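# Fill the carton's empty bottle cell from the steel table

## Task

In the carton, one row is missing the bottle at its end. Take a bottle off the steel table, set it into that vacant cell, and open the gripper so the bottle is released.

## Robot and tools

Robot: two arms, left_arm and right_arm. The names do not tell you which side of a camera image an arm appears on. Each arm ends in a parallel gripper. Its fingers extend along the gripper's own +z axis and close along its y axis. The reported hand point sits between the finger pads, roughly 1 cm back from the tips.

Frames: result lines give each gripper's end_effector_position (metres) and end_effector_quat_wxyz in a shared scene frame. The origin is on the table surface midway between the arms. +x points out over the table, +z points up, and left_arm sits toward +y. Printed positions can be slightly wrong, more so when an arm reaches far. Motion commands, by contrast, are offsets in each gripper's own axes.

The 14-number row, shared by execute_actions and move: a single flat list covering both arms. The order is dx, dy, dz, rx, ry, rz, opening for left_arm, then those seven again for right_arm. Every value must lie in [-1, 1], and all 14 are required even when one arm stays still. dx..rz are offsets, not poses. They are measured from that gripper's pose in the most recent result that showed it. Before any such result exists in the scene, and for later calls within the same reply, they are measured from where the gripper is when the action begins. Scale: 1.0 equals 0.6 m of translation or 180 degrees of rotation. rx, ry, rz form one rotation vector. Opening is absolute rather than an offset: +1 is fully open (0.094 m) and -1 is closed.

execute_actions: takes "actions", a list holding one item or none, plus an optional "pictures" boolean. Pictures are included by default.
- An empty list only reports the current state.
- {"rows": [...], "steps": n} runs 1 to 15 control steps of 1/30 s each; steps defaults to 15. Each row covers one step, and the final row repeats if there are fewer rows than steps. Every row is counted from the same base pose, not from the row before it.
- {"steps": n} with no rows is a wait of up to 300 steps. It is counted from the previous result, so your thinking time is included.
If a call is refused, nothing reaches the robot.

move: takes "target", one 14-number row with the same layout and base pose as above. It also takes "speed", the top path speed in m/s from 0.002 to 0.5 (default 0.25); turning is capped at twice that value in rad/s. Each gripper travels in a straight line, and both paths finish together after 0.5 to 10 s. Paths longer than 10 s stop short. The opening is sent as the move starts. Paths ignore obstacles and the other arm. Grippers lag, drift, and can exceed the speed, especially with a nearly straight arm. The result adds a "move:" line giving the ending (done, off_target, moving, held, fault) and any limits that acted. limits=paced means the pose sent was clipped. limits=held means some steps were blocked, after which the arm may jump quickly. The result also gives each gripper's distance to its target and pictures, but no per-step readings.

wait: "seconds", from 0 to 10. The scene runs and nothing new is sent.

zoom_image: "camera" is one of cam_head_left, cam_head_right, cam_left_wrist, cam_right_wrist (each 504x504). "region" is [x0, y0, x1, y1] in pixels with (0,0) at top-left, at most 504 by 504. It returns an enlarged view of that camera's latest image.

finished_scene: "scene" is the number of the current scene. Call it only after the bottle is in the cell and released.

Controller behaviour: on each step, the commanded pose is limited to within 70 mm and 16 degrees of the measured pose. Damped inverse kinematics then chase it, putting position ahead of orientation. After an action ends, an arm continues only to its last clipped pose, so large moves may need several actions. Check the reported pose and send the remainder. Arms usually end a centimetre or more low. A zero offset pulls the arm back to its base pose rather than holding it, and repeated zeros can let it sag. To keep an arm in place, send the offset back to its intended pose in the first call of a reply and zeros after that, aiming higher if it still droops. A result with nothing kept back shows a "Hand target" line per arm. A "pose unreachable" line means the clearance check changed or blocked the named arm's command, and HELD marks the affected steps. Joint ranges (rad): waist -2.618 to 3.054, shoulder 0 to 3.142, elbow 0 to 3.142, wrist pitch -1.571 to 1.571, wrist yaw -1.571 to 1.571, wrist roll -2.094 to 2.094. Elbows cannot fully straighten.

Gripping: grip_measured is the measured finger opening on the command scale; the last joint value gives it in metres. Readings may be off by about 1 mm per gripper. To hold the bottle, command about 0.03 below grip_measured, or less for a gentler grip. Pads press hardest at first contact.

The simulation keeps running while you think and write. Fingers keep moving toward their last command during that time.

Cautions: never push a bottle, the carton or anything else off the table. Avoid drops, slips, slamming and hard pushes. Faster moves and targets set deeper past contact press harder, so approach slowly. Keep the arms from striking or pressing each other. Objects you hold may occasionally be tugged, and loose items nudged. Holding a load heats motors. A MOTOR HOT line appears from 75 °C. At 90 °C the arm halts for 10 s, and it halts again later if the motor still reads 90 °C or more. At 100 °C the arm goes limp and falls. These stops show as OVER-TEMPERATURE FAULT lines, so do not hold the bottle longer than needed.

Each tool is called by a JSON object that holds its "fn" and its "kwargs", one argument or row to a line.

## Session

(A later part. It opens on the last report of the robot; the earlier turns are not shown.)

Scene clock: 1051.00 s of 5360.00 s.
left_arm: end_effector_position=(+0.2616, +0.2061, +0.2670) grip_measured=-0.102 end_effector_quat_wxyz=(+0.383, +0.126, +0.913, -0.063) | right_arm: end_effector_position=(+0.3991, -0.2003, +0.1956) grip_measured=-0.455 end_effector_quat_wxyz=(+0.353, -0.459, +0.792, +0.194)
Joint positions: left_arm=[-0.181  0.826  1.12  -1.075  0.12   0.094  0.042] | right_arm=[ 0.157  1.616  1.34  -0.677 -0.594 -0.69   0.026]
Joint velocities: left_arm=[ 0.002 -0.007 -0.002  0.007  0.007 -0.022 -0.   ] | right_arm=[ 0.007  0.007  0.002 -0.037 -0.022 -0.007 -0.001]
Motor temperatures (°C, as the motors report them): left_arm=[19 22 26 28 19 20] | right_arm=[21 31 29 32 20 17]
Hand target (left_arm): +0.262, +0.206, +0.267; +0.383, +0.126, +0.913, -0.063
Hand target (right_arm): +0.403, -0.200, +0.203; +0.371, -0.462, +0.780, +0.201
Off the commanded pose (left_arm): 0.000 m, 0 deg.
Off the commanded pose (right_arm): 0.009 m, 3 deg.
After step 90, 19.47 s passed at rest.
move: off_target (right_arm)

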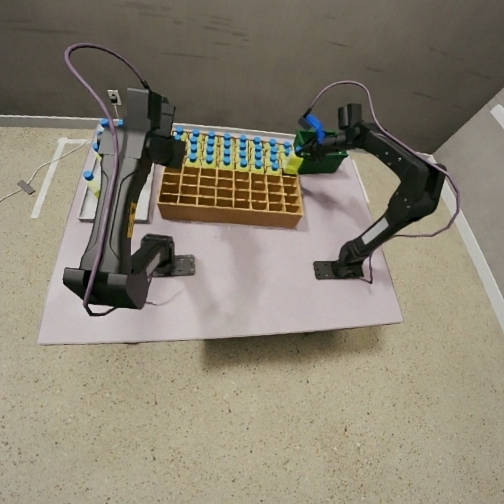

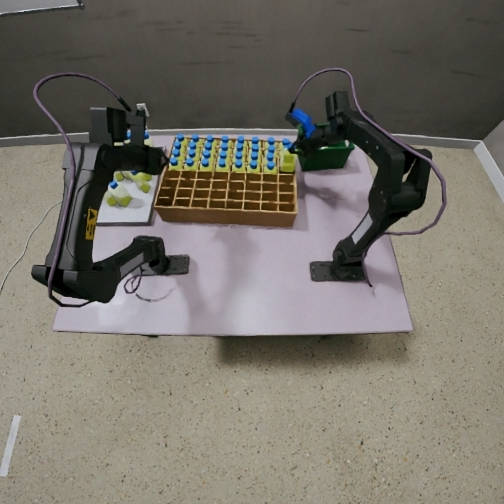

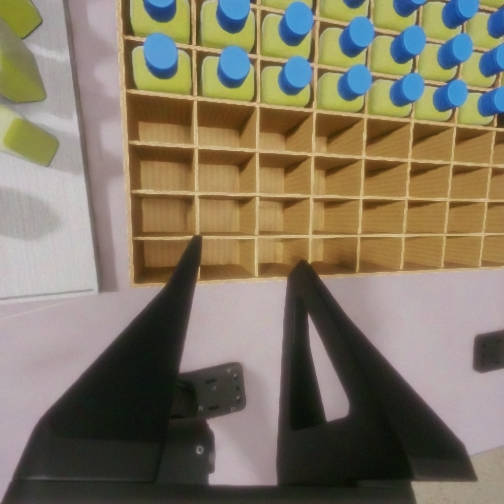

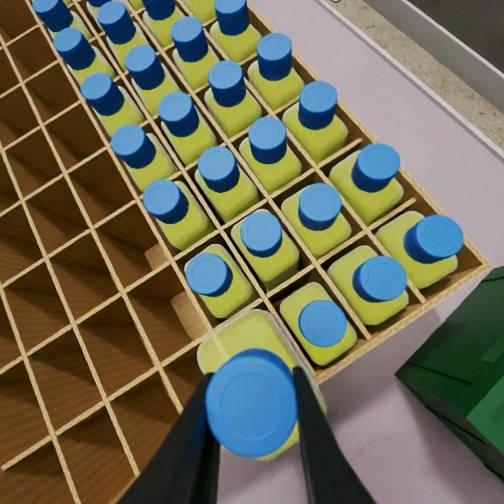

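{"fn": "zoom_image", "kwargs": {
  "camera": "cam_head_right",
  "region": [260, 130, 330, 190]
}}

{"fn": "zoom_image", "kwargs": {
  "camera": "cam_head_left",
  "region": [265, 130, 335, 190]
}}

{"fn": "zoom_image", "kwargs": {
  "camera": "cam_right_wrist",
  "region": [150, 200, 430, 460]
}}

Region (260, 130, 330, 190) of cam_head_right's 504x504 image, scaled by 7.200, with more detail than that image has; it fills the top 432 rows of this view, and the rest is white.

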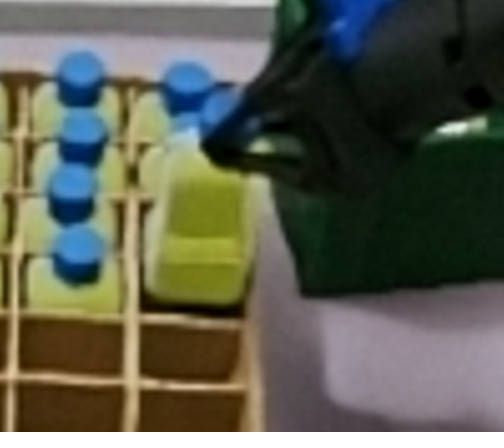

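Region (265, 130, 335, 190) of cam_head_left's 504x504 image, scaled by 7.200, with more detail than that image has; it fills the top 432 rows of this view, and the rest is white.

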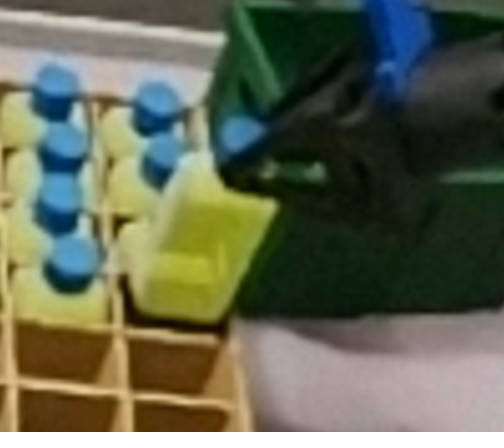

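Region (150, 200, 430, 460) of cam_right_wrist's 504x504 image, scaled by 1.800, with more detail than that image has; it fills the top 468 rows of this view, and the rest is white.

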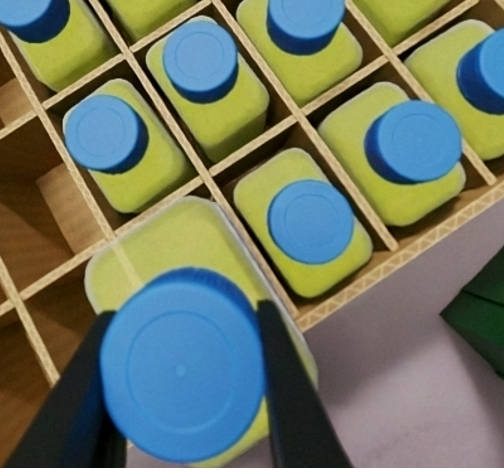

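{"fn": "move", "kwargs": {
  "target": [0,0,0,0,0,0,-0.1, -0.041,0.0025,-0.0343,0,-0.0095,-0.0052,-0.53],
  "speed": 0.02
}}

Scene clock: 1092.40 s of 5360.00 s.
left_arm: end_effector_position=(+0.2616, +0.2061, +0.2670) grip_measured=-0.102 end_effector_quat_wxyz=(+0.383, +0.126, +0.913, -0.063) | right_arm: end_effector_position=(+0.3974, -0.2017, +0.2086) grip_measured=-0.455 end_effector_quat_wxyz=(+0.347, -0.457, +0.796, +0.193)
Joint positions: left_arm=[-0.181  0.826  1.12  -1.075  0.12   0.094  0.042] | right_arm=[ 0.157  1.616  1.401 -0.751 -0.587 -0.69   0.026]
Joint velocities: left_arm=[ 0.002  0.007 -0.007 -0.051 -0.066  0.022  0.   ] | right_arm=[-0.012 -0.012  0.002 -0.037 -0.007  0.007 -0.   ]
Motor temperatures (°C, as the motors report them): left_arm=[19 22 26 28 19 20] | right_arm=[21 30 29 32 20 17]
Hand target (left_arm): +0.262, +0.206, +0.267; +0.383, +0.126, +0.913, -0.063
Hand target (right_arm): +0.398, -0.198, +0.228; +0.366, -0.462, +0.783, +0.198
Off the commanded pose (left_arm): 0.000 m, 0 deg.
Off the commanded pose (right_arm): 0.019 m, 3 deg.
After step 90, 36.57 s passed at rest.
move: off_target (right_arm)

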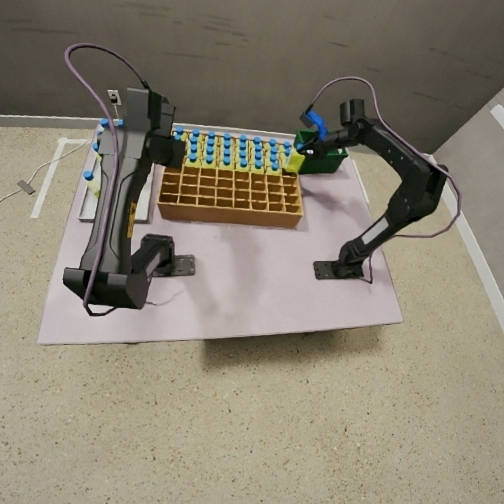

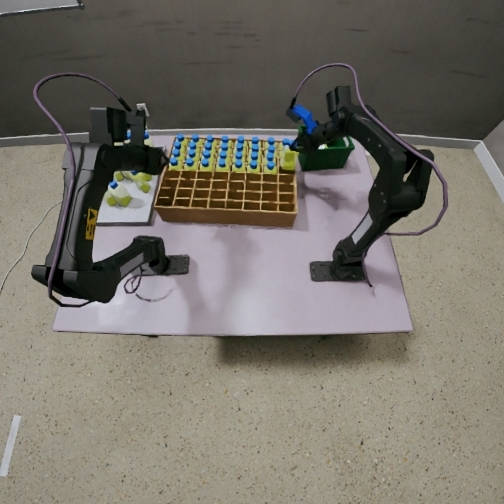

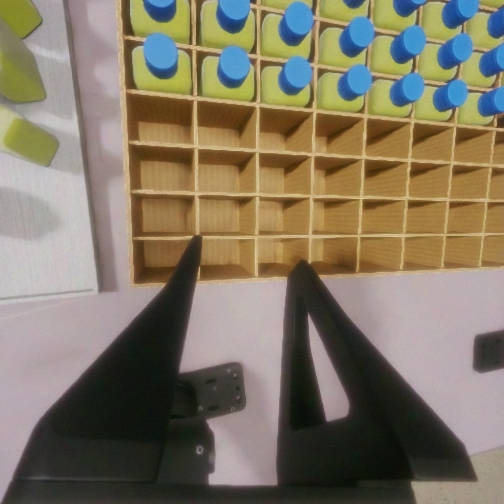

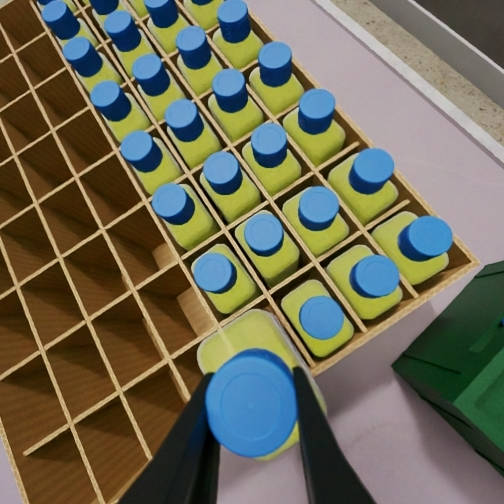

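{"fn": "zoom_image", "kwargs": {
  "camera": "cam_right_wrist",
  "region": [150, 200, 430, 460]
}}

Region (150, 200, 430, 460) of cam_right_wrist's 504x504 image, scaled by 1.800, with more detail than that image has; it fills the top 468 rows of this view, and the rest is white.

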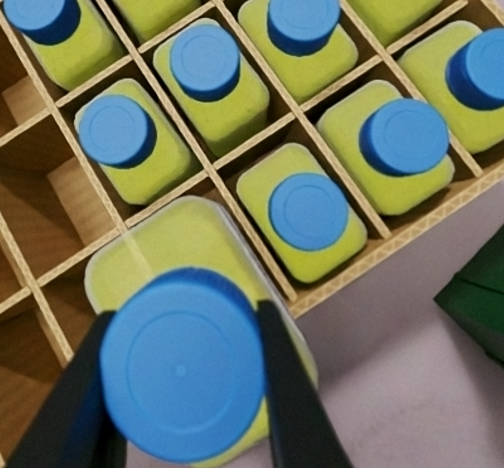

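{"fn": "move", "kwargs": {
  "target": [0,0,0,0,0,0,-0.1, -0.0237,0.0066,-0.0065,-0.0002,-0.0136,-0.0073,-0.53],
  "speed": 0.015
}}

Scene clock: 1110.97 s of 5360.00 s.
left_arm: end_effector_position=(+0.2616, +0.2061, +0.2670) grip_measured=-0.102 end_effector_quat_wxyz=(+0.383, +0.126, +0.913, -0.063) | right_arm: end_effector_position=(+0.3978, -0.2034, +0.2073) grip_measured=-0.455 end_effector_quat_wxyz=(+0.344, -0.455, +0.799, +0.189)
Joint positions: left_arm=[-0.181  0.826  1.12  -1.075  0.12   0.094  0.042] | right_arm=[ 0.157  1.616  1.401 -0.754 -0.575 -0.687  0.026]
Joint velocities: left_arm=[-0.007 -0.007  0.007 -0.022  0.022  0.022 -0.   ] | right_arm=[ 0.007 -0.012 -0.007 -0.037 -0.066  0.037 -0.001]
Motor temperatures (°C, as the motors report them): left_arm=[19 22 26 28 19 20] | right_arm=[21 31 30 31 20 17]
Hand target (left_arm): +0.262, +0.206, +0.267; +0.383, +0.126, +0.913, -0.063
Hand target (right_arm): +0.397, -0.194, +0.222; +0.365, -0.463, +0.783, +0.199
Off the commanded pose (left_arm): 0.000 m, 0 deg.
Off the commanded pose (right_arm): 0.017 m, 3 deg.
After step 90, 13.63 s passed at rest.
move: off_target (right_arm)

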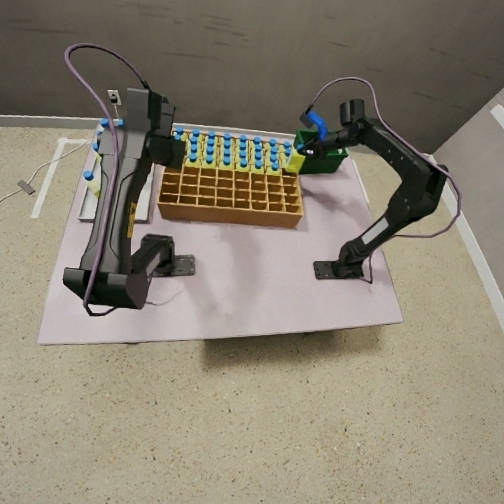

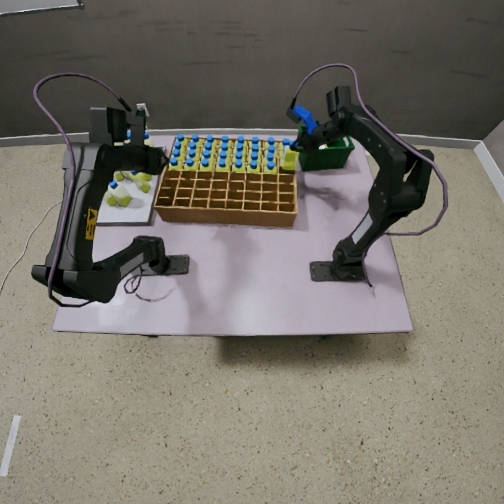

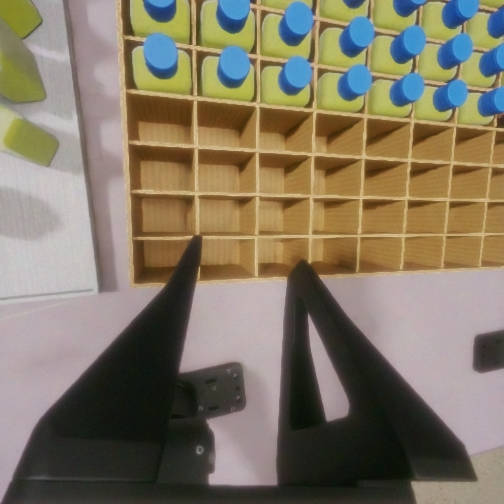

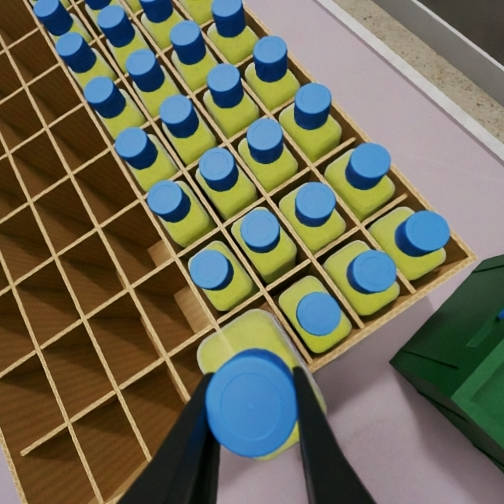

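{"fn": "move", "kwargs": {
  "target": [0,0,0,0,0,0,-0.1, -0.0302,0.0091,-0.0071,-0.0022,-0.0167,-0.0086,-0.53],
  "speed": 0.04
}}

Scene clock: 1124.10 s of 5360.00 s.
left_arm: end_effector_position=(+0.2616, +0.2061, +0.2670) grip_measured=-0.102 end_effector_quat_wxyz=(+0.383, +0.126, +0.913, -0.063) | right_arm: end_effector_position=(+0.3973, -0.2020, +0.2070) grip_measured=-0.455 end_effector_quat_wxyz=(+0.343, -0.455, +0.800, +0.188)
Joint positions: left_arm=[-0.181  0.826  1.12  -1.075  0.12   0.094  0.042] | right_arm=[ 0.162  1.616  1.401 -0.754 -0.571 -0.682  0.026]
Joint velocities: left_arm=[ 0.012  0.002  0.007 -0.007  0.022  0.022  0.   ] | right_arm=[-0.002  0.017  0.007 -0.022  0.022 -0.007 -0.   ]
Motor temperatures (°C, as the motors report them): left_arm=[19 22 26 28 19 20] | right_arm=[21 31 30 32 20 17]
Hand target (left_arm): +0.262, +0.206, +0.267; +0.383, +0.126, +0.913, -0.063
Hand target (right_arm): +0.398, -0.193, +0.223; +0.366, -0.462, +0.783, +0.198
Off the commanded pose (left_arm): 0.000 m, 0 deg.
Off the commanded pose (right_arm): 0.019 m, 4 deg.
After step 90, 9.07 s passed at rest.
move: off_target (right_arm)

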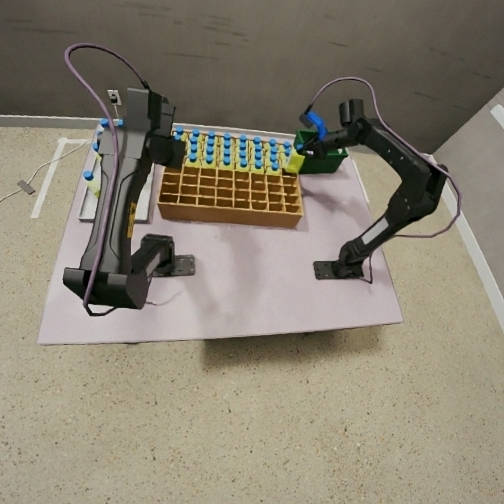

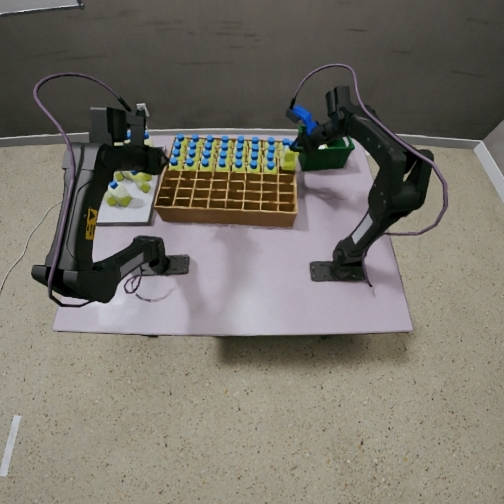

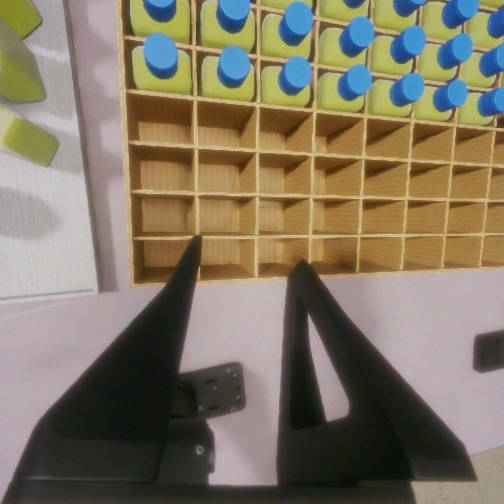

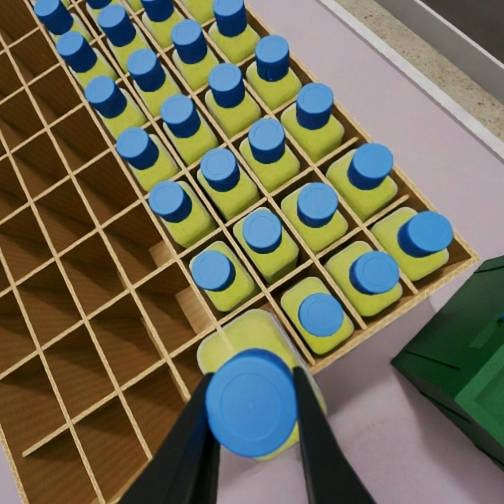

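{"fn": "execute_actions", "kwargs": {
  "actions": []
}}

Scene clock: 1146.97 s of 5360.00 s.
left_arm: end_effector_position=(+0.2616, +0.2061, +0.2670) grip_measured=-0.102 end_effector_quat_wxyz=(+0.383, +0.126, +0.913, -0.063) | right_arm: end_effector_position=(+0.3973, -0.2020, +0.2070) grip_measured=-0.455 end_effector_quat_wxyz=(+0.343, -0.455, +0.800, +0.189)
Joint positions: left_arm=[-0.181  0.826  1.12  -1.075  0.12   0.094  0.042] | right_arm=[ 0.162  1.616  1.401 -0.754 -0.571 -0.682  0.026]
Joint velocities: left_arm=[-0.007 -0.007  0.002  0.007  0.022 -0.051  0.001] | right_arm=[-0.007  0.017  0.027 -0.051 -0.037 -0.066 -0.   ]
Motor temperatures (°C, as the motors report them): left_arm=[19 22 26 28 19 20] | right_arm=[21 31 30 32 20 17]
Hand target (left_arm): +0.262, +0.206, +0.267; +0.383, +0.126, +0.913, -0.063
Hand target (right_arm): +0.398, -0.193, +0.223; +0.366, -0.462, +0.783, +0.198
Off the commanded pose (left_arm): 0.000 m, 0 deg.
Off the commanded pose (right_arm): 0.019 m, 4 deg.
Steps of this call (steps 1 to 90: nothing new was sent; then 19.87 s passed at rest). Readings (end_effector_position):
1: left_arm (+0.2616, +0.2061, +0.2670) | right_arm (+0.3973, -0.2020, +0.2070)
2: left_arm (+0.2616, +0.2061, +0.2670) | right_arm (+0.3973, -0.2020, +0.2070)
4: left_arm (+0.2616, +0.2061, +0.2670) | right_arm (+0.3973, -0.2020, +0.2070)
8: left_arm (+0.2616, +0.2061, +0.2670) | right_arm (+0.3973, -0.2020, +0.2070)
90: the state above

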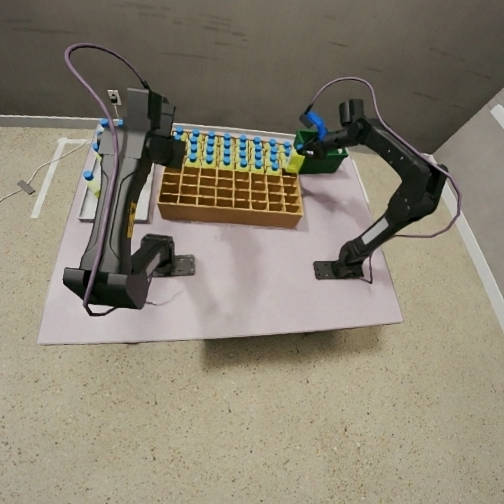

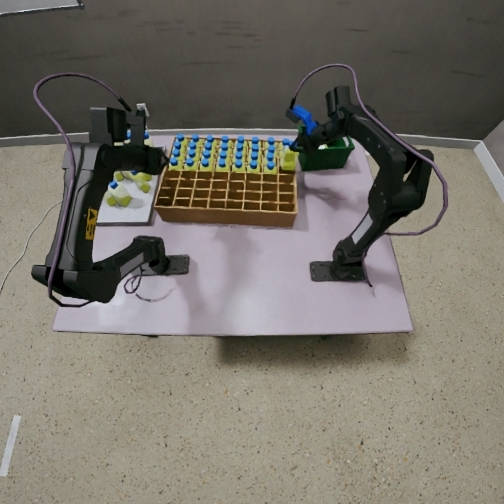

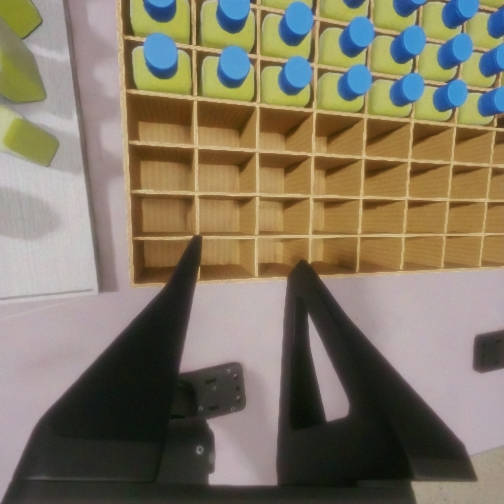

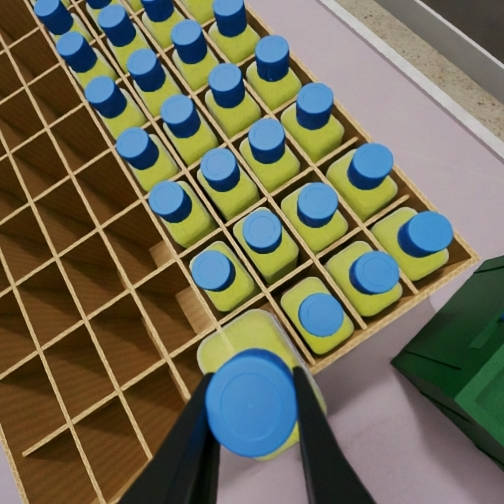

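{"fn": "move", "kwargs": {
  "target": [0,0,0,0,0,0,-0.1,-0.0318,0.0085,-0.0054,-0.0015,-0.0175,-0.011,-0.53],
  "speed": 0.04
}}

Scene clock: 1159.17 s of 5360.00 s.
left_arm: end_effector_position=(+0.2616, +0.2061, +0.2670) grip_measured=-0.102 end_effector_quat_wxyz=(+0.383, +0.126, +0.913, -0.063) | right_arm: end_effector_position=(+0.3965, -0.1994, +0.2067) grip_measured=-0.455 end_effector_quat_wxyz=(+0.342, -0.458, +0.799, +0.188)
Joint positions: left_arm=[-0.181  0.826  1.12  -1.075  0.12   0.094  0.042] | right_arm=[ 0.17   1.616  1.401 -0.753 -0.566 -0.681  0.026]
Joint velocities: left_arm=[-0.002  0.002 -0.012 -0.007  0.007 -0.022 -0.   ] | right_arm=[-0.002 -0.002 -0.002  0.022  0.007 -0.051  0.001]
Motor temperatures (°C, as the motors report them): left_arm=[19 22 26 28 19 20] | right_arm=[21 31 30 32 20 17]
Hand target (left_arm): +0.262, +0.206, +0.267; +0.383, +0.126, +0.913, -0.063
Hand target (right_arm): +0.398, -0.190, +0.223; +0.366, -0.465, +0.782, +0.197
Off the commanded pose (left_arm): 0.000 m, 0 deg.
Off the commanded pose (right_arm): 0.019 m, 4 deg.
After step 90, 8.13 s passed at rest.
move: off_target (right_arm)

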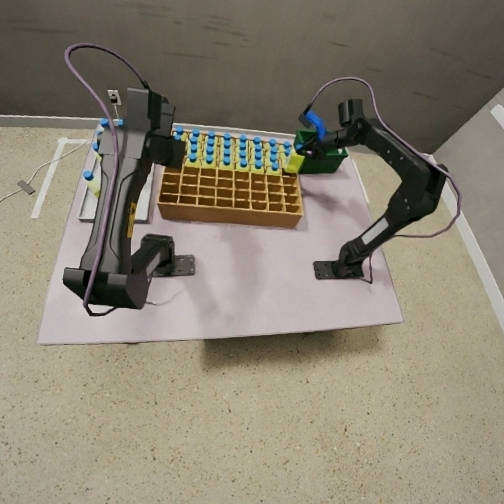

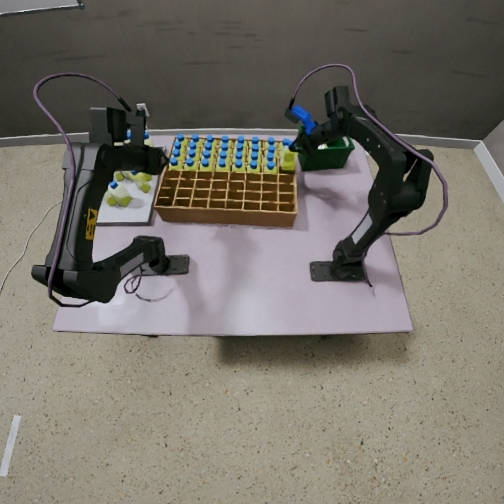

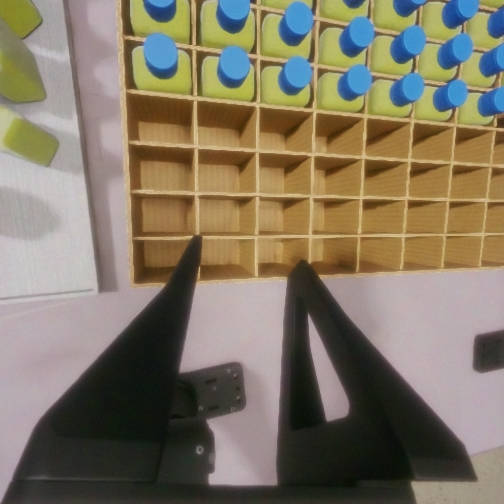

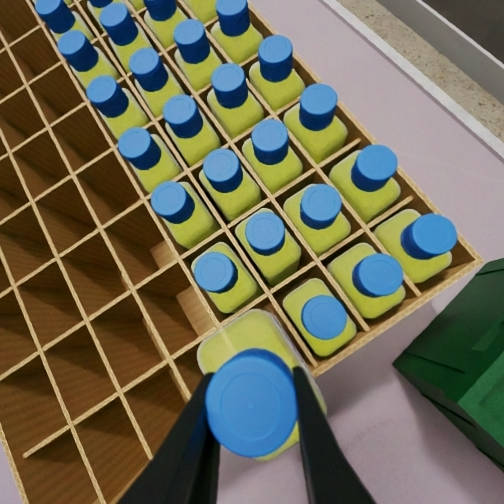

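{"fn": "move", "kwargs": {
  "target": [0,0,0,0,0,0,-0.1,-0.0041,-0.0003,0.0044,-0.001,-0.019,-0.009,-0.53],
  "speed": 0.02
}}

{"fn": "zoom_image", "kwargs": {
  "camera": "cam_right_wrist",
  "region": [150,200,430,460]
}}

{"fn": "zoom_image", "kwargs": {
  "camera": "cam_head_right",
  "region": [260,130,330,190]
}}

Scene clock: 1173.97 s of 5360.00 s.
left_arm: end_effector_position=(+0.2616, +0.2061, +0.2670) grip_measured=-0.102 end_effector_quat_wxyz=(+0.383, +0.126, +0.913, -0.063) | right_arm: end_effector_position=(+0.3966, -0.1978, +0.1959) grip_measured=-0.455 end_effector_quat_wxyz=(+0.345, -0.460, +0.796, +0.191)
Joint positions: left_arm=[-0.181  0.826  1.12  -1.075  0.12   0.094  0.042] | right_arm=[ 0.17   1.616  1.352 -0.7   -0.576 -0.684  0.026]
Joint velocities: left_arm=[-0.007  0.002 -0.007  0.022 -0.037  0.051  0.   ] | right_arm=[-0.017  0.017  0.012  0.022 -0.037  0.051 -0.   ]
Motor temperatures (°C, as the motors report them): left_arm=[19 22 26 28 19 20] | right_arm=[21 31 30 32 20 17]
Hand target (left_arm): +0.262, +0.206, +0.267; +0.383, +0.126, +0.913, -0.063
Hand target (right_arm): +0.398, -0.197, +0.207; +0.367, -0.464, +0.782, +0.197
Off the commanded pose (left_arm): 0.000 m, 0 deg.
Off the commanded pose (right_arm): 0.011 m, 3 deg.
After step 90, 9.93 s passed at rest.
move: off_target (right_arm)

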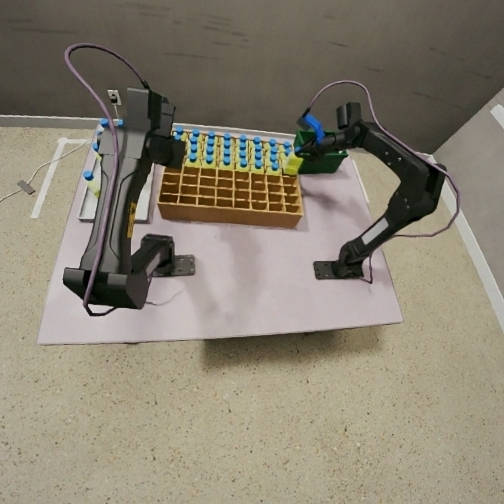

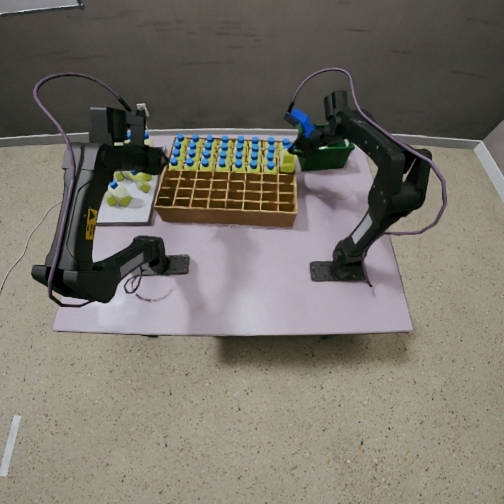

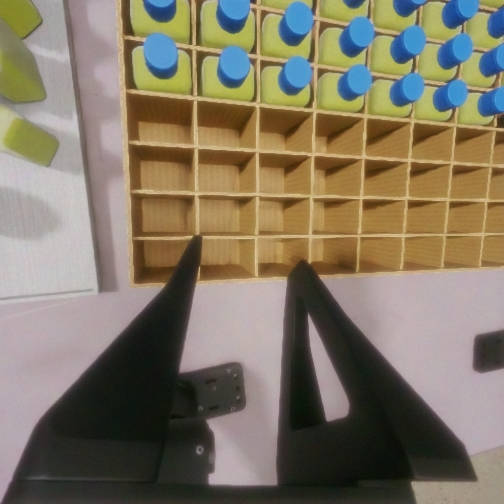

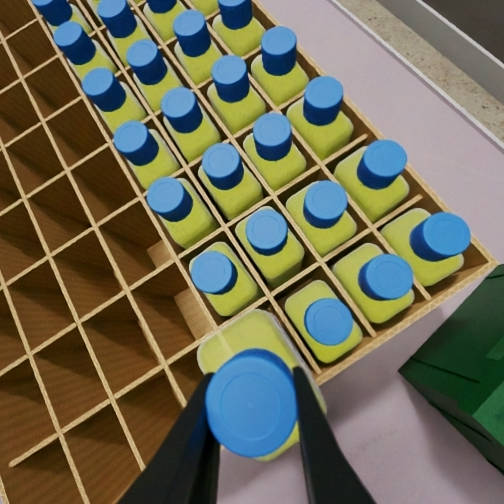

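Region (150, 200, 430, 460) of cam_right_wrist's 504x504 image, scaled by 1.800, with more detail than that image has; it fills the top 468 rows of this view, and the rest is white.

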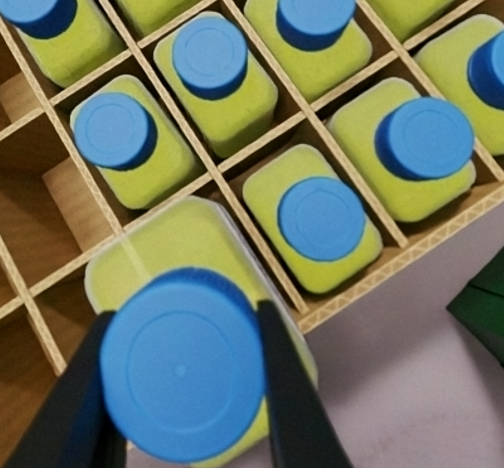

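Region (260, 130, 330, 190) of cam_head_right's 504x504 image, scaled by 7.200, with more detail than that image has; it fills the top 432 rows of this view, and the rest is white.

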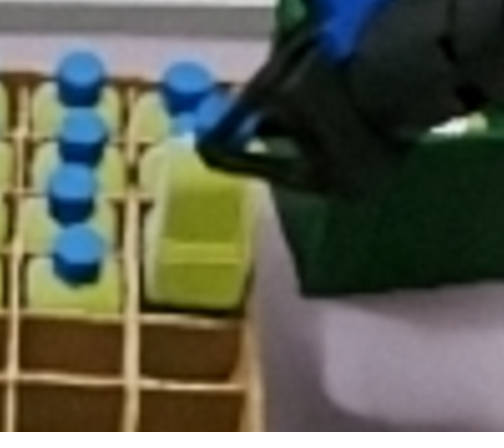

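{"fn": "move", "kwargs": {
  "target": [0,0,0,0,0,0,-0.1,0.0052,-0.0022,0.0042,0.0006,-0.0175,-0.0062,-0.53],
  "speed": 0.02
}}

{"fn": "zoom_image", "kwargs": {
  "camera": "cam_head_right",
  "region": [260,130,330,190]
}}

Scene clock: 1189.47 s of 5360.00 s.
left_arm: end_effector_position=(+0.2616, +0.2061, +0.2670) grip_measured=-0.102 end_effector_quat_wxyz=(+0.383, +0.126, +0.913, -0.063) | right_arm: end_effector_position=(+0.3954, -0.2001, +0.1796) grip_measured=-0.455 end_effector_quat_wxyz=(+0.345, -0.458, +0.796, +0.194)
Joint positions: left_arm=[-0.181  0.826  1.12  -1.075  0.12   0.094  0.042] | right_arm=[ 0.162  1.616  1.287 -0.64  -0.585 -0.686  0.026]
Joint velocities: left_arm=[-0.002  0.022  0.007 -0.022  0.037 -0.022 -0.   ] | right_arm=[-0.007 -0.007  0.007  0.007  0.007  0.022 -0.   ]
Motor temperatures (°C, as the motors report them): left_arm=[19 22 26 28 19 20] | right_arm=[21 32 29 32 20 17]
Hand target (left_arm): +0.262, +0.206, +0.267; +0.383, +0.126, +0.913, -0.063
Hand target (right_arm): +0.397, -0.199, +0.192; +0.369, -0.462, +0.782, +0.199
Off the commanded pose (left_arm): 0.000 m, 0 deg.
Off the commanded pose (right_arm): 0.013 m, 3 deg.
After step 90, 10.90 s passed at rest.
move: off_target (right_arm)

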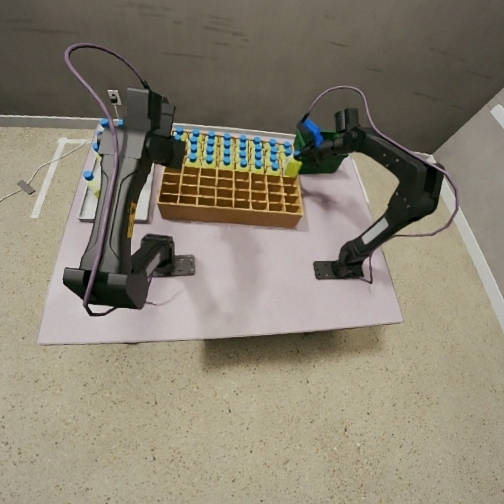

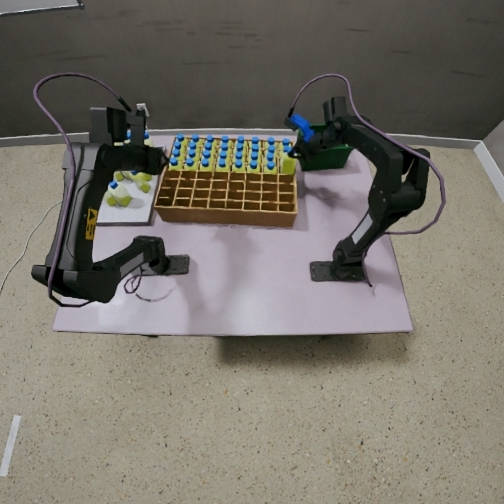

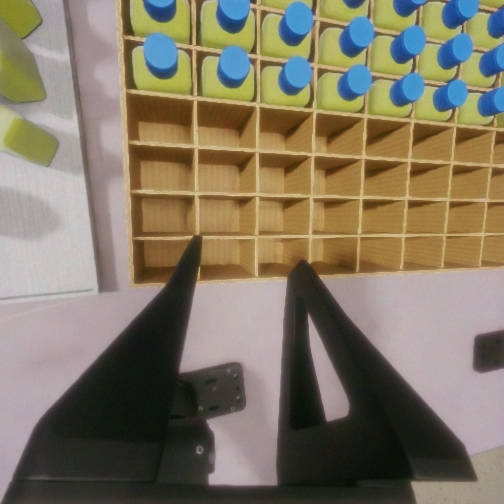

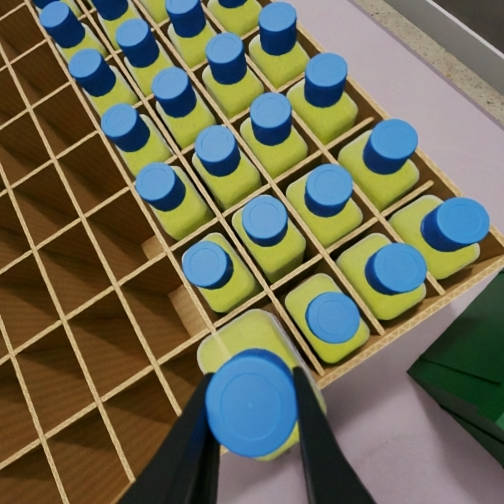

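Region (260, 130, 330, 190) of cam_head_right's 504x504 image, scaled by 7.200, with more detail than that image has; it fills the top 432 rows of this view, and the rest is white.

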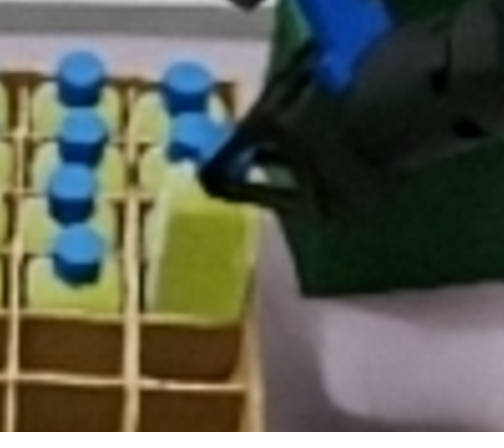

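{"fn": "move", "kwargs": {
  "target": [0,0,0,0,0,0,-0.1,0.0007,-0.0003,0.009,0.0015,-0.0165,-0.007,-0.53],
  "speed": 0.02
}}

{"fn": "zoom_image", "kwargs": {
  "camera": "cam_head_right",
  "region": [260,130,330,190]
}}

Scene clock: 1199.93 s of 5360.00 s.
left_arm: end_effector_position=(+0.2616, +0.2061, +0.2670) grip_measured=-0.102 end_effector_quat_wxyz=(+0.383, +0.126, +0.913, -0.063) | right_arm: end_effector_position=(+0.3956, -0.2002, +0.1665) grip_measured=-0.455 end_effector_quat_wxyz=(+0.349, -0.458, +0.795, +0.192)
Joint positions: left_arm=[-0.181  0.826  1.12  -1.075  0.12   0.094  0.042] | right_arm=[ 0.162  1.616  1.231 -0.573 -0.583 -0.686  0.026]
Joint velocities: left_arm=[-0.007  0.002  0.002 -0.037 -0.095 -0.051 -0.001] | right_arm=[-0.017  0.002 -0.017 -0.037 -0.037  0.007 -0.001]
Motor temperatures (°C, as the motors report them): left_arm=[19 22 26 28 19 20] | right_arm=[21 32 29 32 20 17]
Hand target (left_arm): +0.262, +0.206, +0.267; +0.383, +0.126, +0.913, -0.063
Hand target (right_arm): +0.397, -0.197, +0.176; +0.368, -0.461, +0.782, +0.199
Off the commanded pose (left_arm): 0.000 m, 0 deg.
Off the commanded pose (right_arm): 0.010 m, 3 deg.
After step 90, 5.90 s passed at rest.
move: off_target (right_arm)

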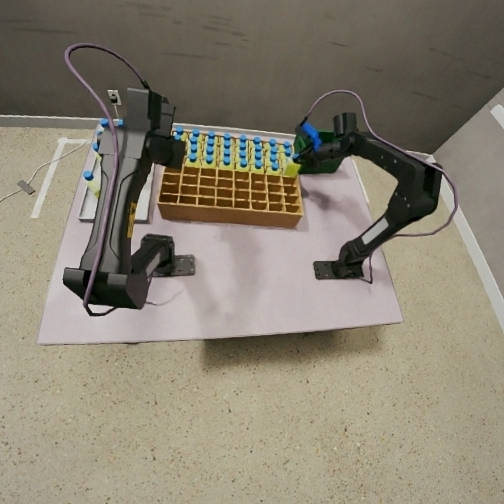

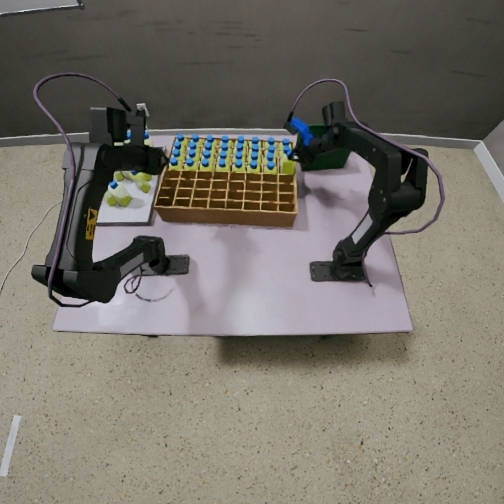

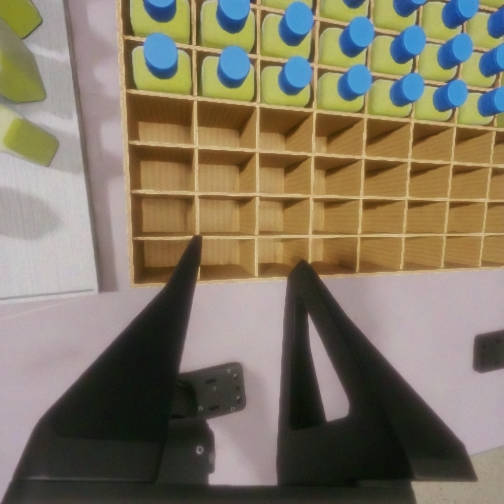

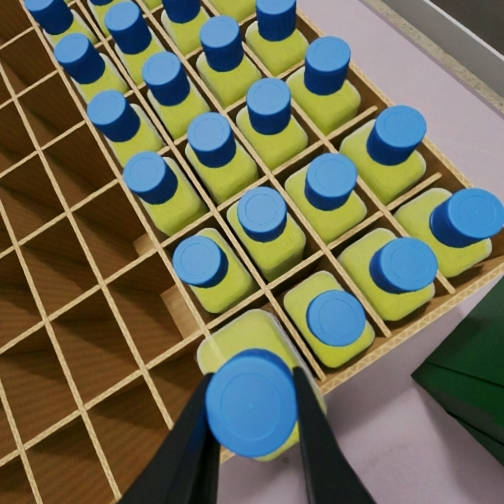

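Region (260, 130, 330, 190) of cam_head_right's 504x504 image, scaled by 7.200, with more detail than that image has; it fills the top 432 rows of this view, and the rest is white.

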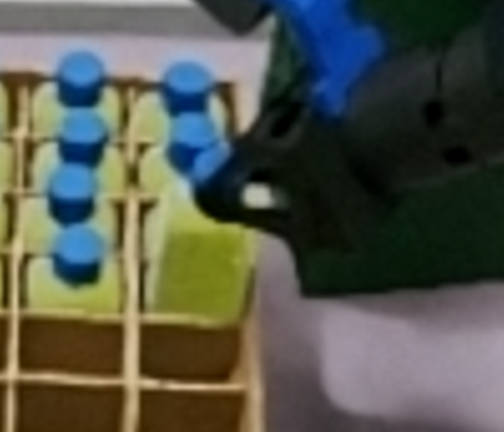

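{"fn": "move", "kwargs": {
  "target": [0,0,0,0,0,0,-0.1,0.0114,-0.001,0.0171,0.001,-0.0135,-0.007,-0.53],
  "speed": 0.02
}}

Scene clock: 1206.80 s of 5360.00 s.
left_arm: end_effector_position=(+0.2616, +0.2061, +0.2670) grip_measured=-0.102 end_effector_quat_wxyz=(+0.383, +0.126, +0.913, -0.063) | right_arm: end_effector_position=(+0.3946, -0.2003, +0.1508) grip_measured=-0.455 end_effector_quat_wxyz=(+0.354, -0.459, +0.792, +0.190)
Joint positions: left_arm=[-0.181  0.826  1.12  -1.075  0.12   0.094  0.042] | right_arm=[ 0.162  1.616  1.161 -0.492 -0.584 -0.686  0.026]
Joint velocities: left_arm=[-0.002  0.002  0.002  0.007 -0.037 -0.007 -0.   ] | right_arm=[-0.002 -0.002  0.002  0.037 -0.022 -0.037  0.   ]
Motor temperatures (°C, as the motors report them): left_arm=[19 22 26 28 19 20] | right_arm=[21 32 28 32 20 17]
Hand target (left_arm): +0.262, +0.206, +0.267; +0.383, +0.126, +0.913, -0.063
Hand target (right_arm): +0.397, -0.198, +0.155; +0.368, -0.463, +0.782, +0.196
Off the commanded pose (left_arm): 0.000 m, 0 deg.
Off the commanded pose (right_arm): 0.005 m, 2 deg.
After step 90, 2.50 s passed at rest.
move: done

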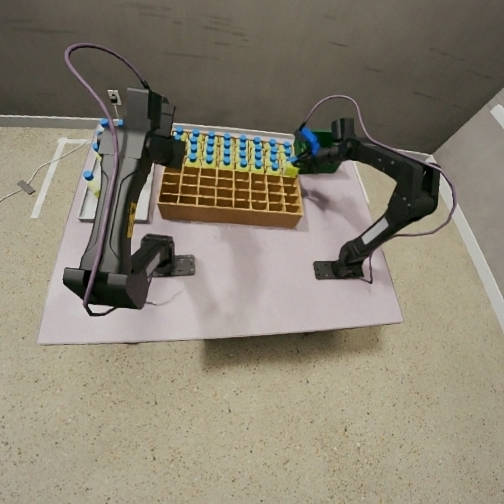

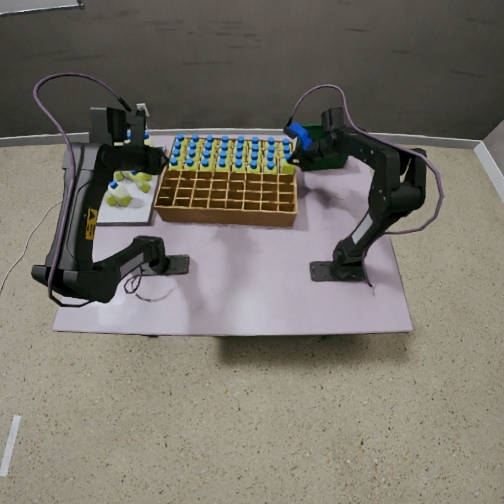

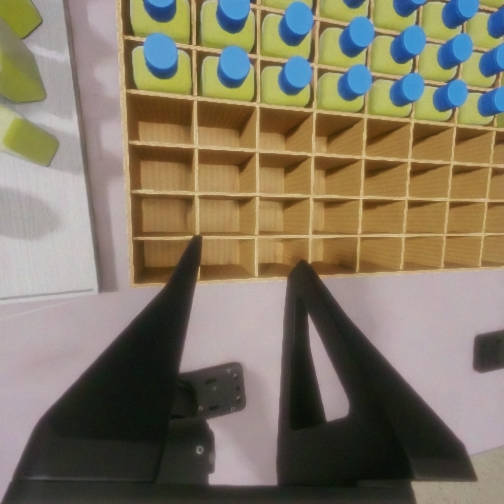

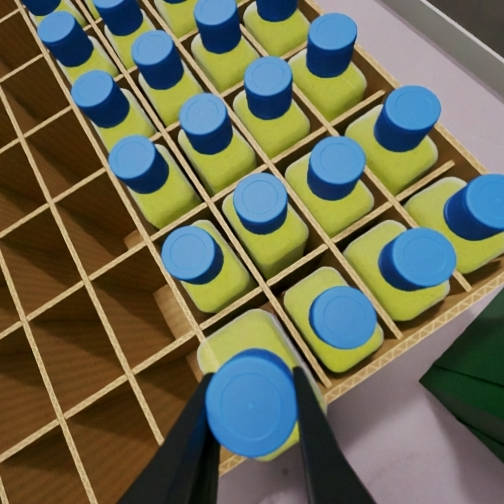

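{"fn": "move", "kwargs": {
  "target": [0,0,0,0,0,0,-0.1,0.0203,-0.0033,0.0272,0.002,-0.006,-0.008,-0.53],
  "speed": 0.02
}}

Scene clock: 1224.23 s of 5360.00 s.
left_arm: end_effector_position=(+0.2616, +0.2061, +0.2670) grip_measured=-0.102 end_effector_quat_wxyz=(+0.383, +0.126, +0.913, -0.063) | right_arm: end_effector_position=(+0.3958, -0.2004, +0.1318) grip_measured=-0.455 end_effector_quat_wxyz=(+0.357, -0.461, +0.790, +0.187)
Joint positions: left_arm=[-0.181  0.826  1.12  -1.075  0.12   0.094  0.042] | right_arm=[ 0.162  1.634  1.099 -0.405 -0.582 -0.69   0.026]
Joint velocities: left_arm=[-0.012  0.007 -0.002 -0.051  0.037 -0.007 -0.003] | right_arm=[ 0.007 -0.012  0.002 -0.022 -0.007  0.037 -0.   ]
Motor temperatures (°C, as the motors report them): left_arm=[19 22 26 28 19 20] | right_arm=[21 31 28 32 20 17]
Hand target (left_arm): +0.262, +0.206, +0.267; +0.383, +0.126, +0.913, -0.063
Hand target (right_arm): +0.398, -0.199, +0.131; +0.365, -0.466, +0.784, +0.187
Off the commanded pose (left_arm): 0.000 m, 0 deg.
Off the commanded pose (right_arm): 0.004 m, 1 deg.
After step 90, 13.13 s passed at rest.
move: done

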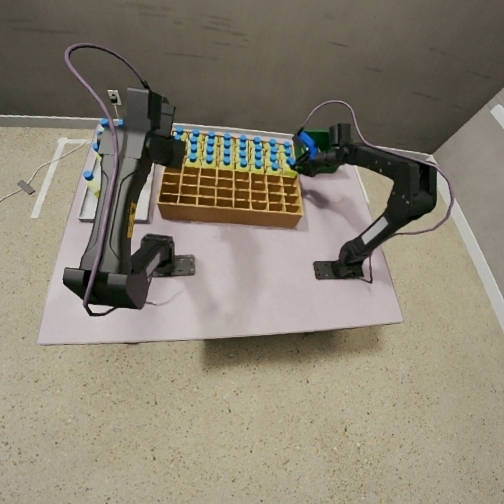

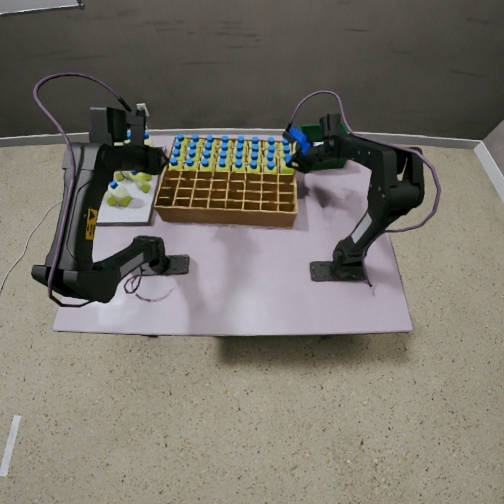

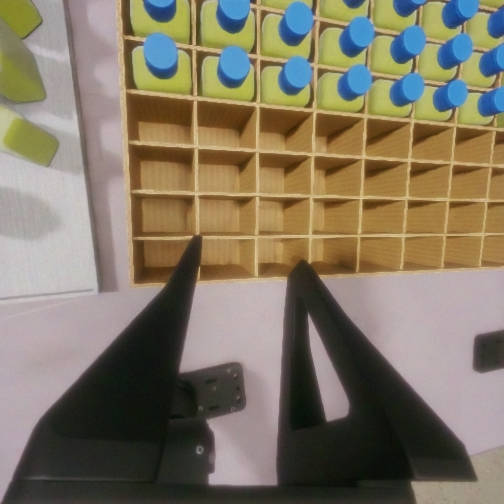

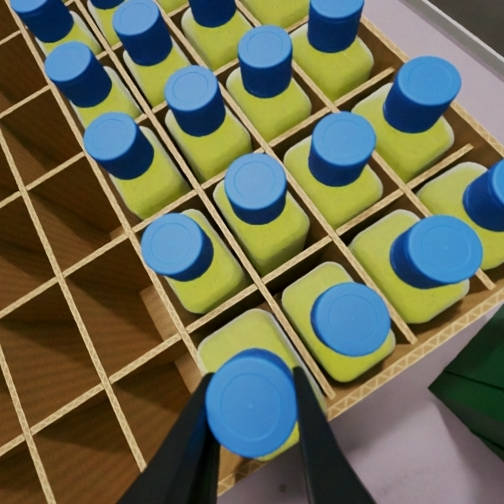

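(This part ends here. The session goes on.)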